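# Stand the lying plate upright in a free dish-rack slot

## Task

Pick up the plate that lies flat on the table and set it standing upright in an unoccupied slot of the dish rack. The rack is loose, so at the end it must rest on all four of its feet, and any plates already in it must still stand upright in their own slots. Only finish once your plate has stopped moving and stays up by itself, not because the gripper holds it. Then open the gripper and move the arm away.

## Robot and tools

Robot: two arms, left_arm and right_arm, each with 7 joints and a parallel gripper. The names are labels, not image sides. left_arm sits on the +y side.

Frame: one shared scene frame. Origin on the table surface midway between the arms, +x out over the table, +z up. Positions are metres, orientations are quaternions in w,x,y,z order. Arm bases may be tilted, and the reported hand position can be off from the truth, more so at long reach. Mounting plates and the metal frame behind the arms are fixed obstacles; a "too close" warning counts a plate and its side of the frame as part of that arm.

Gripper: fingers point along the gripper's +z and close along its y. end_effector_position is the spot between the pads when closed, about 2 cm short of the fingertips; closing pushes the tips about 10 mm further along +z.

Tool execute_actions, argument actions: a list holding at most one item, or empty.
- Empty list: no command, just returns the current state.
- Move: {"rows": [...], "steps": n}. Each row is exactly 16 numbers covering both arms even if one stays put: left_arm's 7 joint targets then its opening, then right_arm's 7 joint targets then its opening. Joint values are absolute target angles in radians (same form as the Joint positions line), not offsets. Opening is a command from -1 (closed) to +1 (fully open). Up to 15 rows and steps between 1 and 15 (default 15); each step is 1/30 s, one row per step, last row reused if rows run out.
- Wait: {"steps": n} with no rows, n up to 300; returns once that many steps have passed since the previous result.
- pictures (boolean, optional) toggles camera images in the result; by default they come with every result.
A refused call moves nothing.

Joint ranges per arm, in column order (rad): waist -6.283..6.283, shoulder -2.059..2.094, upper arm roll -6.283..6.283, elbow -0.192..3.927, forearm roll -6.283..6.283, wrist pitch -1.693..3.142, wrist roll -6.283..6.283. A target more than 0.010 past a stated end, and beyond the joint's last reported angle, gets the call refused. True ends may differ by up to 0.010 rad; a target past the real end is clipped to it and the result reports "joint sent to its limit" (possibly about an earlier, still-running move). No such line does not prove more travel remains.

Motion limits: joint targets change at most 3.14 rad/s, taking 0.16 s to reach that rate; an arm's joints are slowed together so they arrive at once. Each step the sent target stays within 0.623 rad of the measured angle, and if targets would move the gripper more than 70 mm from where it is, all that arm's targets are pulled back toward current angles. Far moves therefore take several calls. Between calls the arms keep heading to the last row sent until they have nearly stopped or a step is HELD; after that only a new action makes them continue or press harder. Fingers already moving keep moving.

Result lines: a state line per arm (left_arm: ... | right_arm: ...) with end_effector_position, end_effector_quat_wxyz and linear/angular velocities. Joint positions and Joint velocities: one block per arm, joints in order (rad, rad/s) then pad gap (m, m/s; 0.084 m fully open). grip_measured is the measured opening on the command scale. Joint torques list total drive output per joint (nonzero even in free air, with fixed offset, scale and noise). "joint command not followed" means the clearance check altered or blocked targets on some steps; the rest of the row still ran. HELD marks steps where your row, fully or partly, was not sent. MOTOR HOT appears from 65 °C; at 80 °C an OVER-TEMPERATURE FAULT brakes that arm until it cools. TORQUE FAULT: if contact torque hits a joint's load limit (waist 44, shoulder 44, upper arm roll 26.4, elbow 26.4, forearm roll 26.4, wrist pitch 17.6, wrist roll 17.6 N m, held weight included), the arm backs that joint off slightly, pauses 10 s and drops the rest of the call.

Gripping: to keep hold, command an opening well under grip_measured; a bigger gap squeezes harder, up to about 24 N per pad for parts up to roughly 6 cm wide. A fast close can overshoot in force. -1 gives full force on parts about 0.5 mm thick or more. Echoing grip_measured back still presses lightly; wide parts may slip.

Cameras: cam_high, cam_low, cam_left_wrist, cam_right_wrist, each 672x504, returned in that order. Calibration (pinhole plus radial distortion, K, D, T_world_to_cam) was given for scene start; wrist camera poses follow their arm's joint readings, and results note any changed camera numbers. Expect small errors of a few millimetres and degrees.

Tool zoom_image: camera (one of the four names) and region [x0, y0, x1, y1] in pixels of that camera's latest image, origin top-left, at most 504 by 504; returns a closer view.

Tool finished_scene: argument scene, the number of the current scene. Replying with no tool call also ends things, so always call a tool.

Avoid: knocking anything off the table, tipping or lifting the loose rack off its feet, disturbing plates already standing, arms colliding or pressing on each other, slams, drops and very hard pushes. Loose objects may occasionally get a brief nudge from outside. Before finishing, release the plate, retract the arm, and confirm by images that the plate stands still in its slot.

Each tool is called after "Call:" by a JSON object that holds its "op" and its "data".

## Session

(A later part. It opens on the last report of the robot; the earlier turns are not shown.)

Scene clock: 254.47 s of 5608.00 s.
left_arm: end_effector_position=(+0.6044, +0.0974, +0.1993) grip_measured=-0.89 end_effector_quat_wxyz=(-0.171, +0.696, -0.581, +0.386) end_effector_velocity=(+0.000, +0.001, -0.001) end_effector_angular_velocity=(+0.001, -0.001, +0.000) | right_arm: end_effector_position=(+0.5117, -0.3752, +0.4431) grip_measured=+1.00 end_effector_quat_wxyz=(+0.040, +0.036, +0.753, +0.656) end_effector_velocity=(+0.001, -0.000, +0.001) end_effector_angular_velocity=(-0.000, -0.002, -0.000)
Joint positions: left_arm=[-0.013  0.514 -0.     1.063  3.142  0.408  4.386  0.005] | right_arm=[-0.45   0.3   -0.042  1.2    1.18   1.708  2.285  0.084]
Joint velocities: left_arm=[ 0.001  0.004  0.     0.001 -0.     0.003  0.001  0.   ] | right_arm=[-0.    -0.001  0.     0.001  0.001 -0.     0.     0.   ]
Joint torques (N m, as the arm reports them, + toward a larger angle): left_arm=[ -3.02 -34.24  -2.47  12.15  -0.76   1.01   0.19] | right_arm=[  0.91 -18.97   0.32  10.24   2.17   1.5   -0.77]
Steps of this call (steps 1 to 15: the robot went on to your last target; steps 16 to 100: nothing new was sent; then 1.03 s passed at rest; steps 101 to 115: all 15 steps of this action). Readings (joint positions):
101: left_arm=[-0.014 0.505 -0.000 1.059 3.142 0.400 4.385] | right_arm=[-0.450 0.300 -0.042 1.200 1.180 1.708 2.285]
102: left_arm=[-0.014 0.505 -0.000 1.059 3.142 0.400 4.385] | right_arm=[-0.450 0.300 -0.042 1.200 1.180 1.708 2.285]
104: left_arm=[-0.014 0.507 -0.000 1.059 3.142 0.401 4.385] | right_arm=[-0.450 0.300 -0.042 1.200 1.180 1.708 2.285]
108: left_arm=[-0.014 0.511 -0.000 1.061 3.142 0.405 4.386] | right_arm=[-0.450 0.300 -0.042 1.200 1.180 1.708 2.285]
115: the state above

Call:
{"op": "execute_actions", "data": {"actions": [{"rows":[[-0.0134,0.5145,0,1.0606,3.1416,0.4066,4.3859,-1,-0.45,0.3,-0.042,1.2,1.18,1.708,2.285,1],[-0.0135,0.5132,0,1.0603,3.1416,0.4057,4.3858,-0.95,-0.45,0.3,-0.042,1.2,1.18,1.708,2.285,1],[-0.0135,0.5125,0,1.0602,3.1416,0.4052,4.3857,-0.9,-0.45,0.3,-0.042,1.2,1.18,1.708,2.285,1],[-0.0135,0.5125,0,1.0602,3.1416,0.4052,4.3857,-0.87,-0.45,0.3,-0.042,1.2,1.18,1.708,2.285,1],[-0.0135,0.5125,0,1.0602,3.1416,0.4052,4.3857,-0.84,-0.45,0.3,-0.042,1.2,1.18,1.708,2.285,1],[-0.0135,0.5125,0,1.0602,3.1416,0.4052,4.3857,-0.8,-0.45,0.3,-0.042,1.2,1.18,1.708,2.285,1],[-0.0135,0.5125,0,1.0602,3.1416,0.4052,4.3857,-0.75,-0.45,0.3,-0.042,1.2,1.18,1.708,2.285,1],[-0.0135,0.5125,0,1.0602,3.1416,0.4052,4.3857,-0.7,-0.45,0.3,-0.042,1.2,1.18,1.708,2.285,1],[-0.0135,0.5125,0,1.0602,3.1416,0.4052,4.3857,-0.64,-0.45,0.3,-0.042,1.2,1.18,1.708,2.285,1],[-0.0135,0.5125,0,1.0602,3.1416,0.4052,4.3857,-0.57,-0.45,0.3,-0.042,1.2,1.18,1.708,2.285,1],[-0.0135,0.5125,0,1.0602,3.1416,0.4052,4.3857,-0.5,-0.45,0.3,-0.042,1.2,1.18,1.708,2.285,1],[-0.0135,0.5125,0,1.0602,3.1416,0.4052,4.3857,-0.4,-0.45,0.3,-0.042,1.2,1.18,1.708,2.285,1],[-0.0135,0.5125,0,1.0602,3.1416,0.4052,4.3857,-0.3,-0.45,0.3,-0.042,1.2,1.18,1.708,2.285,1],[-0.0135,0.5125,0,1.0602,3.1416,0.4052,4.3857,-0.2,-0.45,0.3,-0.042,1.2,1.18,1.708,2.285,1],[-0.0135,0.5125,0,1.0602,3.1416,0.4052,4.3857,-0.1,-0.45,0.3,-0.042,1.2,1.18,1.708,2.285,1]],"steps":15}], "pictures": false}}

Call:
{"op": "execute_actions", "data": {"actions": [{"steps":10}]}}

Call:
{"op": "execute_actions", "data": {"actions": [{"rows":[[-0.0135,0.508,0,1.056,3.1416,0.405,4.3857,-0.1,-0.45,0.3,-0.042,1.2,1.18,1.708,2.285,1],[-0.0135,0.499,0,1.047,3.1416,0.405,4.3857,-0.1,-0.45,0.3,-0.042,1.2,1.18,1.708,2.285,1],[-0.0135,0.486,0,1.034,3.1416,0.405,4.3857,-0.1,-0.45,0.3,-0.042,1.2,1.18,1.708,2.285,1],[-0.0135,0.47,0,1.018,3.1416,0.405,4.3857,-0.1,-0.45,0.3,-0.042,1.2,1.18,1.708,2.285,1],[-0.0135,0.452,0,1.0,3.1416,0.405,4.3857,-0.1,-0.45,0.3,-0.042,1.2,1.18,1.708,2.285,1],[-0.0135,0.433,0,0.981,3.1416,0.405,4.3857,-0.1,-0.45,0.3,-0.042,1.2,1.18,1.708,2.285,1],[-0.0135,0.414,0,0.962,3.1416,0.405,4.3857,-0.1,-0.45,0.3,-0.042,1.2,1.18,1.708,2.285,1],[-0.0135,0.394,0,0.942,3.1416,0.405,4.3857,-0.1,-0.45,0.3,-0.042,1.2,1.18,1.708,2.285,1],[-0.0135,0.374,0,0.923,3.1416,0.404,4.3857,-0.1,-0.45,0.3,-0.042,1.2,1.18,1.708,2.285,1],[-0.0135,0.354,0,0.904,3.1416,0.403,4.3857,-0.1,-0.45,0.3,-0.042,1.2,1.18,1.708,2.285,1],[-0.0135,0.334,0,0.886,3.1416,0.401,4.3857,-0.1,-0.45,0.3,-0.042,1.2,1.18,1.708,2.285,1],[-0.0135,0.314,0,0.868,3.1416,0.399,4.3857,-0.1,-0.45,0.3,-0.042,1.2,1.18,1.708,2.285,1],[-0.0135,0.294,0,0.85,3.1416,0.397,4.3857,-0.1,-0.45,0.3,-0.042,1.2,1.18,1.708,2.285,1],[-0.0135,0.274,0,0.832,3.1416,0.395,4.3857,-0.1,-0.45,0.3,-0.042,1.2,1.18,1.708,2.285,1],[-0.0135,0.25,0,0.814,3.1416,0.39,4.3857,-0.1,-0.45,0.3,-0.042,1.2,1.18,1.708,2.285,1]],"steps":15}], "pictures": false}}

Call:
{"op": "execute_actions", "data": {"actions": [{"rows":[[-0.0135,0.224,0,0.796,3.1416,0.383,4.3857,-0.1,-0.45,0.3,-0.042,1.2,1.18,1.708,2.285,1],[-0.0135,0.196,0,0.778,3.1416,0.374,4.3857,-0.1,-0.45,0.3,-0.042,1.2,1.18,1.708,2.285,1],[-0.0135,0.166,0,0.76,3.1416,0.363,4.3857,-0.1,-0.45,0.3,-0.042,1.2,1.18,1.708,2.285,1],[-0.0135,0.136,0,0.742,3.1416,0.351,4.3857,-0.1,-0.45,0.3,-0.042,1.2,1.18,1.708,2.285,1],[-0.0135,0.106,0,0.725,3.1416,0.339,4.3857,-0.1,-0.45,0.3,-0.042,1.2,1.18,1.708,2.285,1],[-0.0135,0.076,0,0.709,3.1416,0.326,4.3857,-0.1,-0.45,0.3,-0.042,1.2,1.18,1.708,2.285,1],[-0.0135,0.046,0,0.694,3.1416,0.312,4.3857,-0.1,-0.45,0.3,-0.042,1.2,1.18,1.708,2.285,1],[-0.0135,0.016,0,0.68,3.1416,0.297,4.3857,-0.1,-0.45,0.3,-0.042,1.2,1.18,1.708,2.285,1],[-0.0135,-0.012,0,0.667,3.1416,0.283,4.3857,-0.1,-0.45,0.3,-0.042,1.2,1.18,1.708,2.285,1],[-0.0135,-0.037,0,0.656,3.1416,0.27,4.3857,-0.1,-0.45,0.3,-0.042,1.2,1.18,1.708,2.285,1],[-0.0135,-0.058,0,0.647,3.1416,0.259,4.3857,-0.1,-0.45,0.3,-0.042,1.2,1.18,1.708,2.285,1],[-0.0135,-0.075,0,0.64,3.1416,0.25,4.3857,-0.1,-0.45,0.3,-0.042,1.2,1.18,1.708,2.285,1],[-0.0135,-0.088,0,0.635,3.1416,0.243,4.3857,-0.1,-0.45,0.3,-0.042,1.2,1.18,1.708,2.285,1],[-0.0135,-0.096,0,0.632,3.1416,0.239,4.3857,-0.1,-0.45,0.3,-0.042,1.2,1.18,1.708,2.285,1],[-0.0135,-0.1,0,0.63,3.1416,0.237,4.3857,-0.1,-0.45,0.3,-0.042,1.2,1.18,1.708,2.285,1]],"steps":15}]}}

Call:
{"op": "execute_actions", "data": {"actions": [{"steps":60}]}}

Scene clock: 278.27 s of 5608.00 s.
left_arm: end_effector_position=(+0.5958, +0.0993, +0.1910) grip_measured=-0.19 end_effector_quat_wxyz=(-0.166, +0.700, -0.584, +0.377) end_effector_velocity=(+0.004, +0.003, +0.003) end_effector_angular_velocity=(-0.000, -0.010, +0.005) | right_arm: end_effector_position=(+0.5117, -0.3752, +0.4431) grip_measured=+1.00 end_effector_quat_wxyz=(+0.040, +0.036, +0.753, +0.656) end_effector_velocity=(-0.000, +0.000, +0.001) end_effector_angular_velocity=(+0.000, -0.002, +0.001)
Joint positions: left_arm=[-0.013  0.519  0.001  1.052  3.142  0.401  4.386  0.036] | right_arm=[-0.45   0.3   -0.042  1.2    1.18   1.708  2.285  0.084]
Joint velocities: left_arm=[ 0.003 -0.001  0.002  0.004  0.001  0.005 -0.     0.133] | right_arm=[ 0.001 -0.001  0.    -0.     0.     0.001 -0.     0.   ]
Joint torques (N m, as the arm reports them, + toward a larger angle): left_arm=[ -3.42 -42.53  -2.67  16.64  -0.7    1.7    0.15] | right_arm=[  0.84 -19.15   0.33  10.37   2.25   1.51  -0.86]
Steps of this call (steps 1 to 15: the robot went on to your last target; steps 16 to 100: nothing new was sent; then 19.97 s passed at rest; steps 101 to 115: all 15 steps of this action). Readings (joint positions):
101: left_arm=[-0.013 0.515 -0.000 1.061 3.142 0.408 4.386] | right_arm=[-0.450 0.300 -0.042 1.200 1.180 1.708 2.285]
102: left_arm=[-0.013 0.515 0.000 1.061 3.142 0.407 4.386] | right_arm=[-0.450 0.300 -0.042 1.200 1.180 1.708 2.285]
104: left_arm=[-0.013 0.514 0.000 1.060 3.142 0.406 4.386] | right_arm=[-0.450 0.300 -0.042 1.200 1.180 1.708 2.285]
108: left_arm=[-0.013 0.515 0.000 1.058 3.142 0.404 4.386] | right_arm=[-0.450 0.300 -0.042 1.200 1.180 1.708 2.285]
115: the state above

Scene clock: 278.60 s of 5608.00 s.
left_arm: end_effector_position=(+0.6021, +0.0979, +0.1977) grip_measured=-0.11 end_effector_quat_wxyz=(-0.169, +0.697, -0.582, +0.384) end_effector_velocity=(+0.004, -0.002, +0.005) end_effector_angular_velocity=(-0.003, -0.013, -0.001) | right_arm: end_effector_position=(+0.5117, -0.3752, +0.4431) grip_measured=+1.00 end_effector_quat_wxyz=(+0.040, +0.036, +0.753, +0.656) end_effector_velocity=(+0.001, -0.001, -0.000) end_effector_angular_velocity=(-0.002, -0.001, -0.002)
Joint positions: left_arm=[-0.013  0.513  0.     1.059  3.142  0.405  4.386  0.039] | right_arm=[-0.45   0.3   -0.042  1.2    1.18   1.708  2.285  0.084]
Joint velocities: left_arm=[-0.001 -0.004 -0.001  0.006 -0.     0.003  0.     0.   ] | right_arm=[-0.001  0.001 -0.001  0.002 -0.    -0.001 -0.     0.   ]
Joint torques (N m, as the arm reports them, + toward a larger angle): left_arm=[ -2.82 -39.86  -2.45  14.61  -0.62   1.52   0.22] | right_arm=[  1.22 -19.16   0.01  10.52   2.13   1.52  -0.85]
Steps of this call (steps 1 to 10: the robot went on to your last target). Readings (joint positions):
1: left_arm=[-0.013 0.519 0.001 1.052 3.142 0.401 4.386] | right_arm=[-0.450 0.300 -0.042 1.200 1.180 1.708 2.285]
2: left_arm=[-0.013 0.518 0.001 1.054 3.142 0.402 4.386] | right_arm=[-0.450 0.300 -0.042 1.200 1.180 1.708 2.285]
4: left_arm=[-0.013 0.516 0.001 1.057 3.142 0.403 4.386] | right_arm=[-0.450 0.300 -0.042 1.200 1.180 1.708 2.285]
8: left_arm=[-0.013 0.514 0.000 1.059 3.142 0.404 4.386] | right_arm=[-0.450 0.300 -0.042 1.200 1.180 1.708 2.285]
10: the state above
camera_calibration (this result's frames):
cam_left_wrist: T_world_to_cam=[[-0.669368, -0.288185, -0.68476, 0.601281], [-0.031543, 0.931893, -0.361358, 0.0683104], [0.742261, -0.220282, -0.632869, -0.170632], [0, 0, 0, 1]] pos_world=[0.531286, 0.0720349, 0.32843]
cam_right_wrist: T_world_to_cam=[[-0.00569295, 0.159539, 0.987175, -0.341855], [0.994326, -0.103959, 0.0225352, -0.49275], [0.106221, 0.981703, -0.158042, 0.515122], [0, 0, 0, 1]] pos_world=[0.433291, -0.502383, 0.429986]

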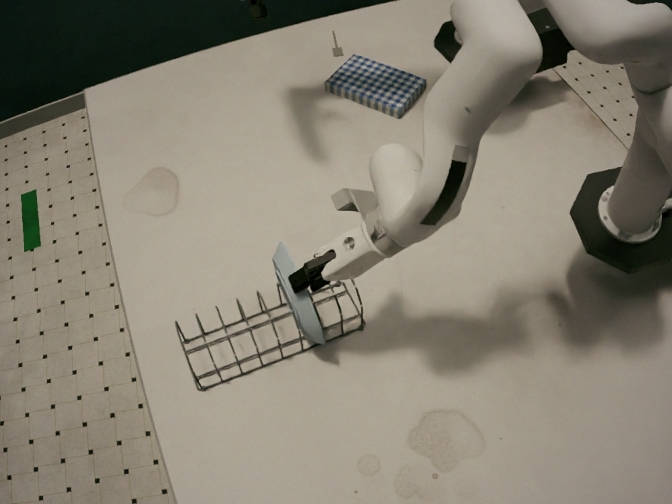

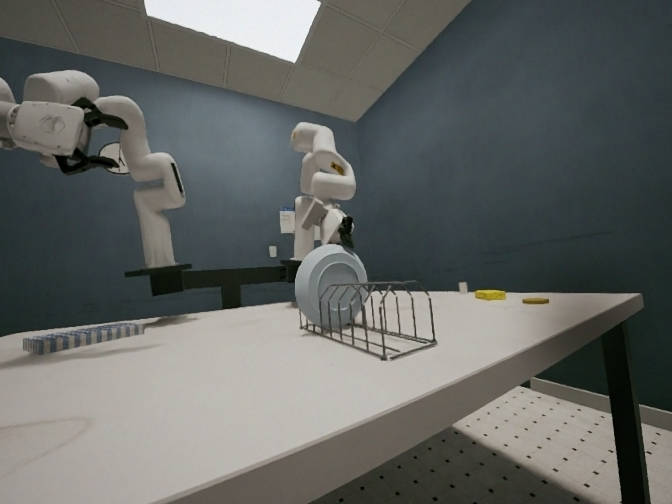

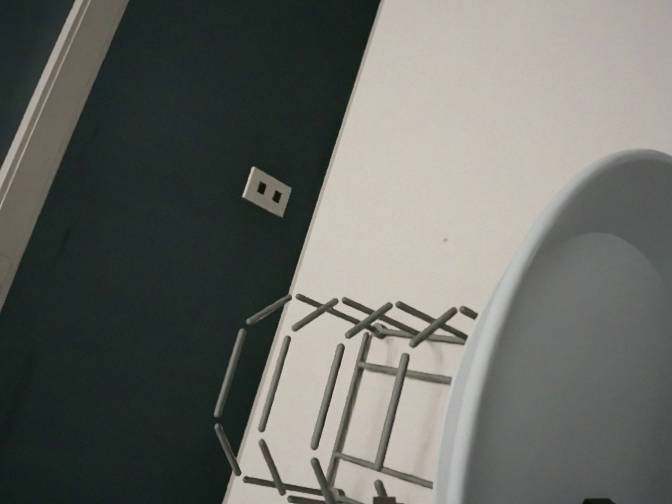

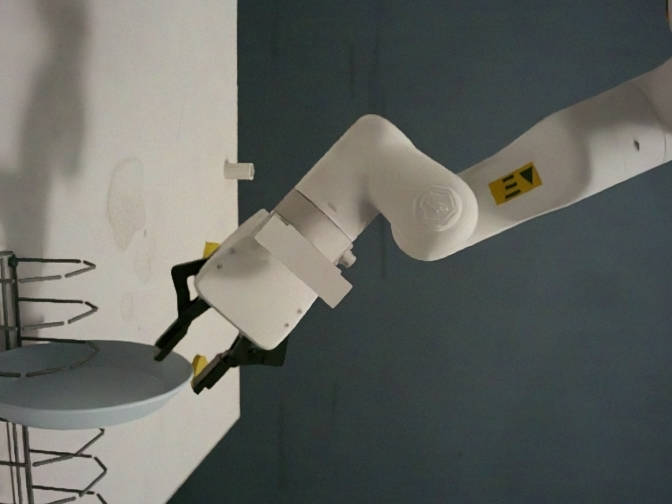

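Scene clock: 279.10 s of 5608.00 s.
left_arm: end_effector_position=(+0.5633, +0.1092, +0.2347) grip_measured=-0.11 end_effector_quat_wxyz=(-0.170, +0.696, -0.581, +0.385) end_effector_velocity=(-0.126, +0.036, +0.111) end_effector_angular_velocity=(+0.001, -0.004, -0.001) | right_arm: end_effector_position=(+0.5117, -0.3752, +0.4431) grip_measured=+1.00 end_effector_quat_wxyz=(+0.040, +0.036, +0.753, +0.656) end_effector_velocity=(-0.000, +0.001, -0.000) end_effector_angular_velocity=(-0.001, -0.000, +0.002)
Joint positions: left_arm=[-0.014  0.327 -0.     0.88   3.142  0.399  4.386  0.039] | right_arm=[-0.45   0.3   -0.042  1.2    1.18   1.708  2.285  0.084]
Joint velocities: left_arm=[-0.    -0.591  0.    -0.536  0.001 -0.051  0.002  0.   ] | right_arm=[ 0.001 -0.001 -0.    -0.001 -0.001 -0.    -0.001  0.   ]
Joint torques (N m, as the arm reports them, + toward a larger angle): left_arm=[ -2.65 -35.2   -2.18  14.83  -0.69   1.47   0.25] | right_arm=[  1.18 -19.27   0.35  10.44   2.13   1.43  -0.78]
Steps of this call (steps 1 to 15: all 15 steps of this action). Readings (joint positions):
1: left_arm=[-0.013 0.513 0.000 1.060 3.142 0.405 4.386] | right_arm=[-0.450 0.300 -0.042 1.200 1.180 1.708 2.285]
2: left_arm=[-0.013 0.512 0.000 1.059 3.142 0.405 4.386] | right_arm=[-0.450 0.300 -0.042 1.200 1.180 1.708 2.285]
4: left_arm=[-0.013 0.504 0.000 1.051 3.142 0.405 4.386] | right_arm=[-0.450 0.300 -0.042 1.200 1.180 1.708 2.285]
8: left_arm=[-0.013 0.457 0.000 1.004 3.142 0.405 4.386] | right_arm=[-0.450 0.300 -0.042 1.200 1.180 1.708 2.285]
15: the state above

Scene clock: 279.60 s of 5608.00 s.
left_arm: end_effector_position=(+0.5037, +0.1294, +0.3170) grip_measured=-0.11 end_effector_quat_wxyz=(-0.173, +0.695, -0.579, +0.390) end_effector_velocity=(-0.070, +0.026, +0.118) end_effector_angular_velocity=(-0.008, -0.039, +0.004) | right_arm: end_effector_position=(+0.5117, -0.3752, +0.4431) grip_measured=+1.00 end_effector_quat_wxyz=(+0.040, +0.036, +0.753, +0.656) end_effector_velocity=(-0.000, +0.000, -0.000) end_effector_angular_velocity=(+0.001, +0.001, -0.000)
Joint positions: left_arm=[-0.014 -0.054 -0.     0.651  3.142  0.261  4.386  0.039] | right_arm=[-0.45   0.3   -0.042  1.2    1.18   1.708  2.285  0.084]
Joint velocities: left_arm=[-0.    -0.53  -0.    -0.226 -0.001 -0.263 -0.     0.   ] | right_arm=[-0.     0.001  0.    -0.     0.     0.     0.     0.   ]
Joint torques (N m, as the arm reports them, + toward a larger angle): left_arm=[ -2.3  -18.34  -1.46  17.33  -0.69   1.74   0.21] | right_arm=[  1.41 -19.33   0.08  10.29   2.16   1.43  -0.76]
Steps of this call (steps 1 to 15: all 15 steps of this action). Readings (joint positions):
1: left_arm=[-0.014 0.307 -0.000 0.863 3.142 0.397 4.386] | right_arm=[-0.450 0.300 -0.042 1.200 1.180 1.708 2.285]
2: left_arm=[-0.014 0.286 -0.000 0.845 3.142 0.394 4.386] | right_arm=[-0.450 0.300 -0.042 1.200 1.180 1.708 2.285]
4: left_arm=[-0.013 0.240 0.000 0.810 3.142 0.384 4.386] | right_arm=[-0.450 0.300 -0.042 1.200 1.180 1.708 2.285]
8: left_arm=[-0.013 0.130 -0.000 0.742 3.142 0.346 4.386] | right_arm=[-0.450 0.300 -0.042 1.200 1.180 1.708 2.285]
15: the state above
camera_calibration (this result's frames):
cam_left_wrist: T_world_to_cam=[[-0.658706, -0.29109, -0.69381, 0.624017], [-0.0273052, 0.93077, -0.364584, 0.0779988], [0.751905, -0.221209, -0.621052, -0.0236344], [0, 0, 0, 1]] pos_world=[0.430944, 0.103818, 0.446708]
cam_right_wrist: T_world_to_cam=[[-0.00569278, 0.159539, 0.987175, -0.341855], [0.994326, -0.103959, 0.0225351, -0.49275], [0.106221, 0.981702, -0.158042, 0.515122], [0, 0, 0, 1]] pos_world=[0.433291, -0.502383, 0.429986]

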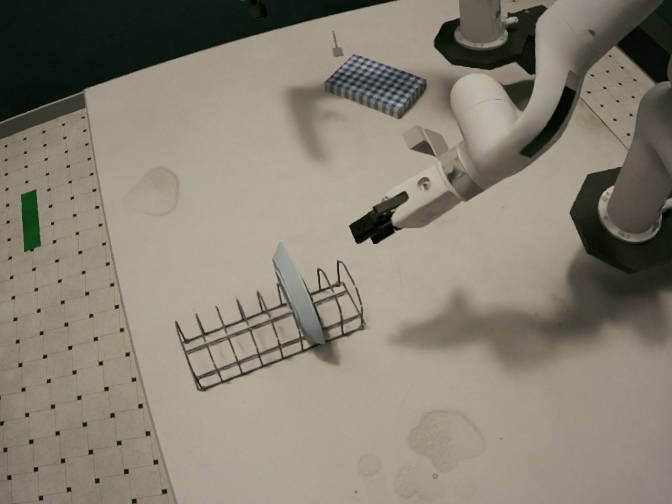

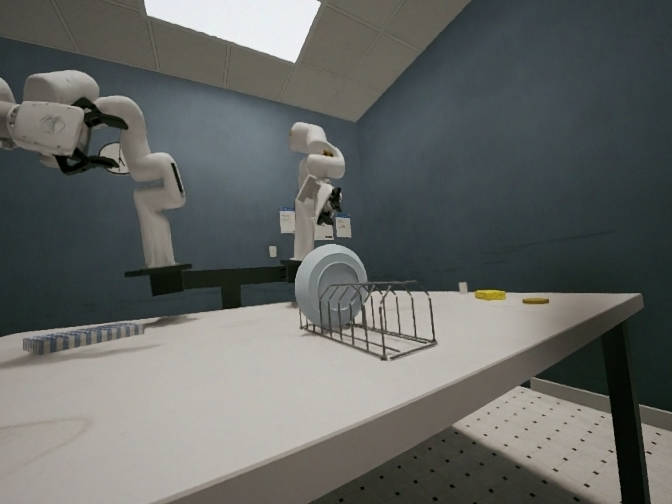

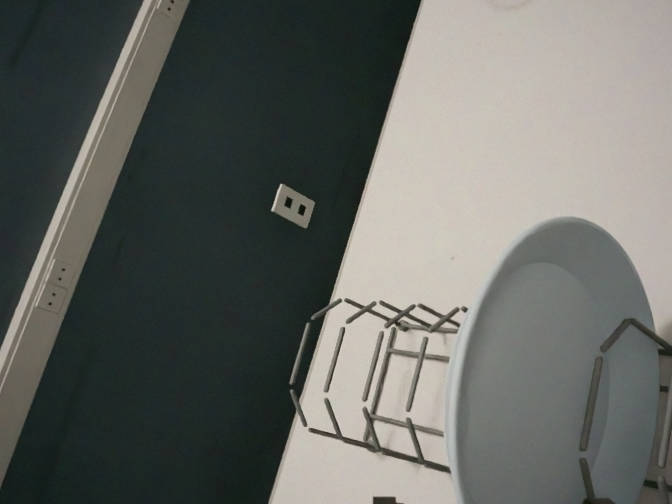

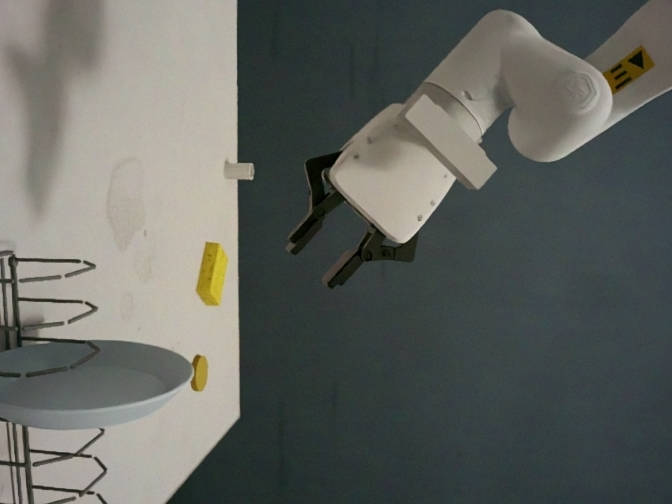

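Scene clock: 281.60 s of 5608.00 s.
left_arm: end_effector_position=(+0.4965, +0.1318, +0.3263) grip_measured=-0.11 end_effector_quat_wxyz=(-0.173, +0.694, -0.579, +0.390) end_effector_velocity=(-0.001, -0.000, -0.001) end_effector_angular_velocity=(+0.001, +0.002, -0.001) | right_arm: end_effector_position=(+0.5117, -0.3752, +0.4431) grip_measured=+1.00 end_effector_quat_wxyz=(+0.040, +0.036, +0.753, +0.656) end_effector_velocity=(+0.001, +0.000, +0.000) end_effector_angular_velocity=(+0.001, -0.002, -0.000)
Joint positions: left_arm=[-0.014 -0.1    0.     0.63   3.142  0.237  4.386  0.039] | right_arm=[-0.45   0.3   -0.042  1.2    1.18   1.708  2.285  0.084]
Joint velocities: left_arm=[ 0.     0.001 -0.    -0.001  0.     0.     0.001  0.   ] | right_arm=[-0.     0.002  0.001  0.002  0.001 -0.    -0.001  0.   ]
Joint torques (N m, as the arm reports them, + toward a larger angle): left_arm=[ -2.24 -24.12  -1.49  17.47  -0.76   1.56   0.19] | right_arm=[  1.12 -19.22   0.18  10.29   2.21   1.59  -0.83]
Steps of this call (steps 1 to 30: the robot went on to your last target; steps 31 to 60: nothing new was sent). Readings (joint positions):
1: left_arm=[-0.014 -0.069 -0.000 0.645 3.142 0.253 4.386] | right_arm=[-0.450 0.300 -0.042 1.200 1.180 1.708 2.285]
2: left_arm=[-0.014 -0.080 -0.000 0.640 3.142 0.248 4.386] | right_arm=[-0.450 0.300 -0.042 1.200 1.180 1.708 2.285]
4: left_arm=[-0.014 -0.090 -0.000 0.635 3.142 0.242 4.386] | right_arm=[-0.450 0.300 -0.042 1.200 1.180 1.708 2.285]
8: left_arm=[-0.013 -0.097 0.000 0.631 3.142 0.238 4.386] | right_arm=[-0.450 0.300 -0.042 1.200 1.180 1.708 2.285]
60: the state above
All arms were judged still, so your last target was given up. Only a new action makes them travel on or press farther. Fingers that are still opening or closing keep moving.
camera_calibration (this result's frames):
cam_left_wrist: T_world_to_cam=[[-0.658002, -0.291339, -0.694374, 0.62628], [-0.0271437, 0.930701, -0.364772, 0.0789216], [0.752527, -0.221173, -0.620311, -0.012475], [0, 0, 0, 1]] pos_world=[0.423623, 0.106248, 0.455923]
cam_right_wrist: T_world_to_cam=[[-0.00569283, 0.159539, 0.987175, -0.341855], [0.994326, -0.10396, 0.0225351, -0.49275], [0.106221, 0.981702, -0.158042, 0.515122], [0, 0, 0, 1]] pos_world=[0.433291, -0.502383, 0.429986]

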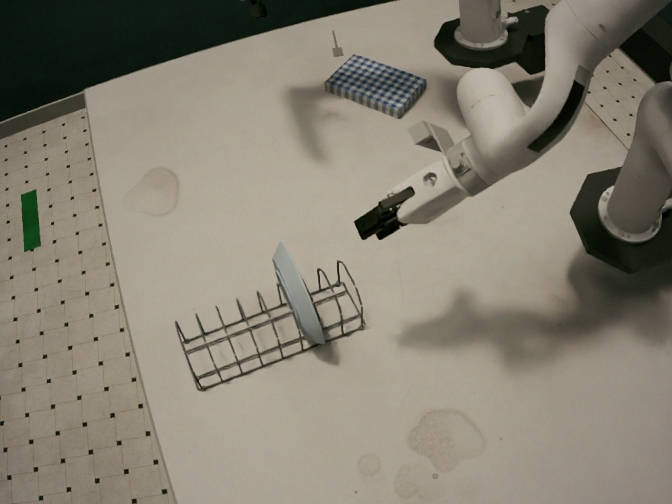

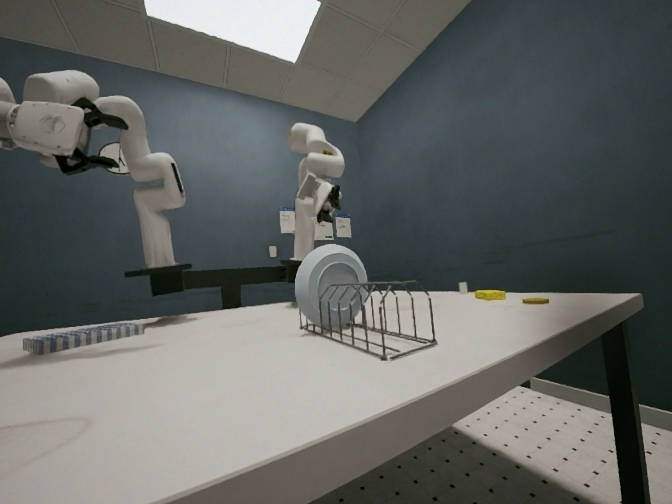

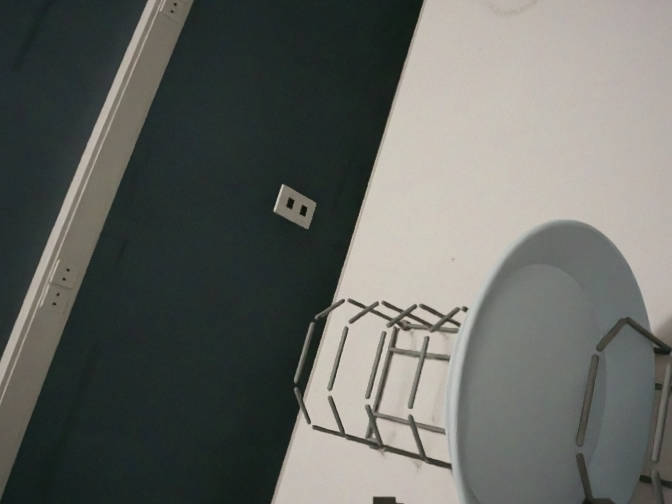

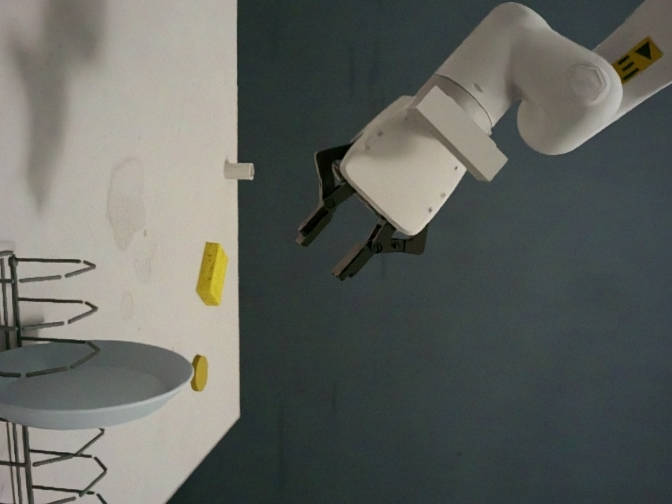

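Call:
{"op": "finished_scene", "data": {"scene": 2}}

The scene is finished: the task was done.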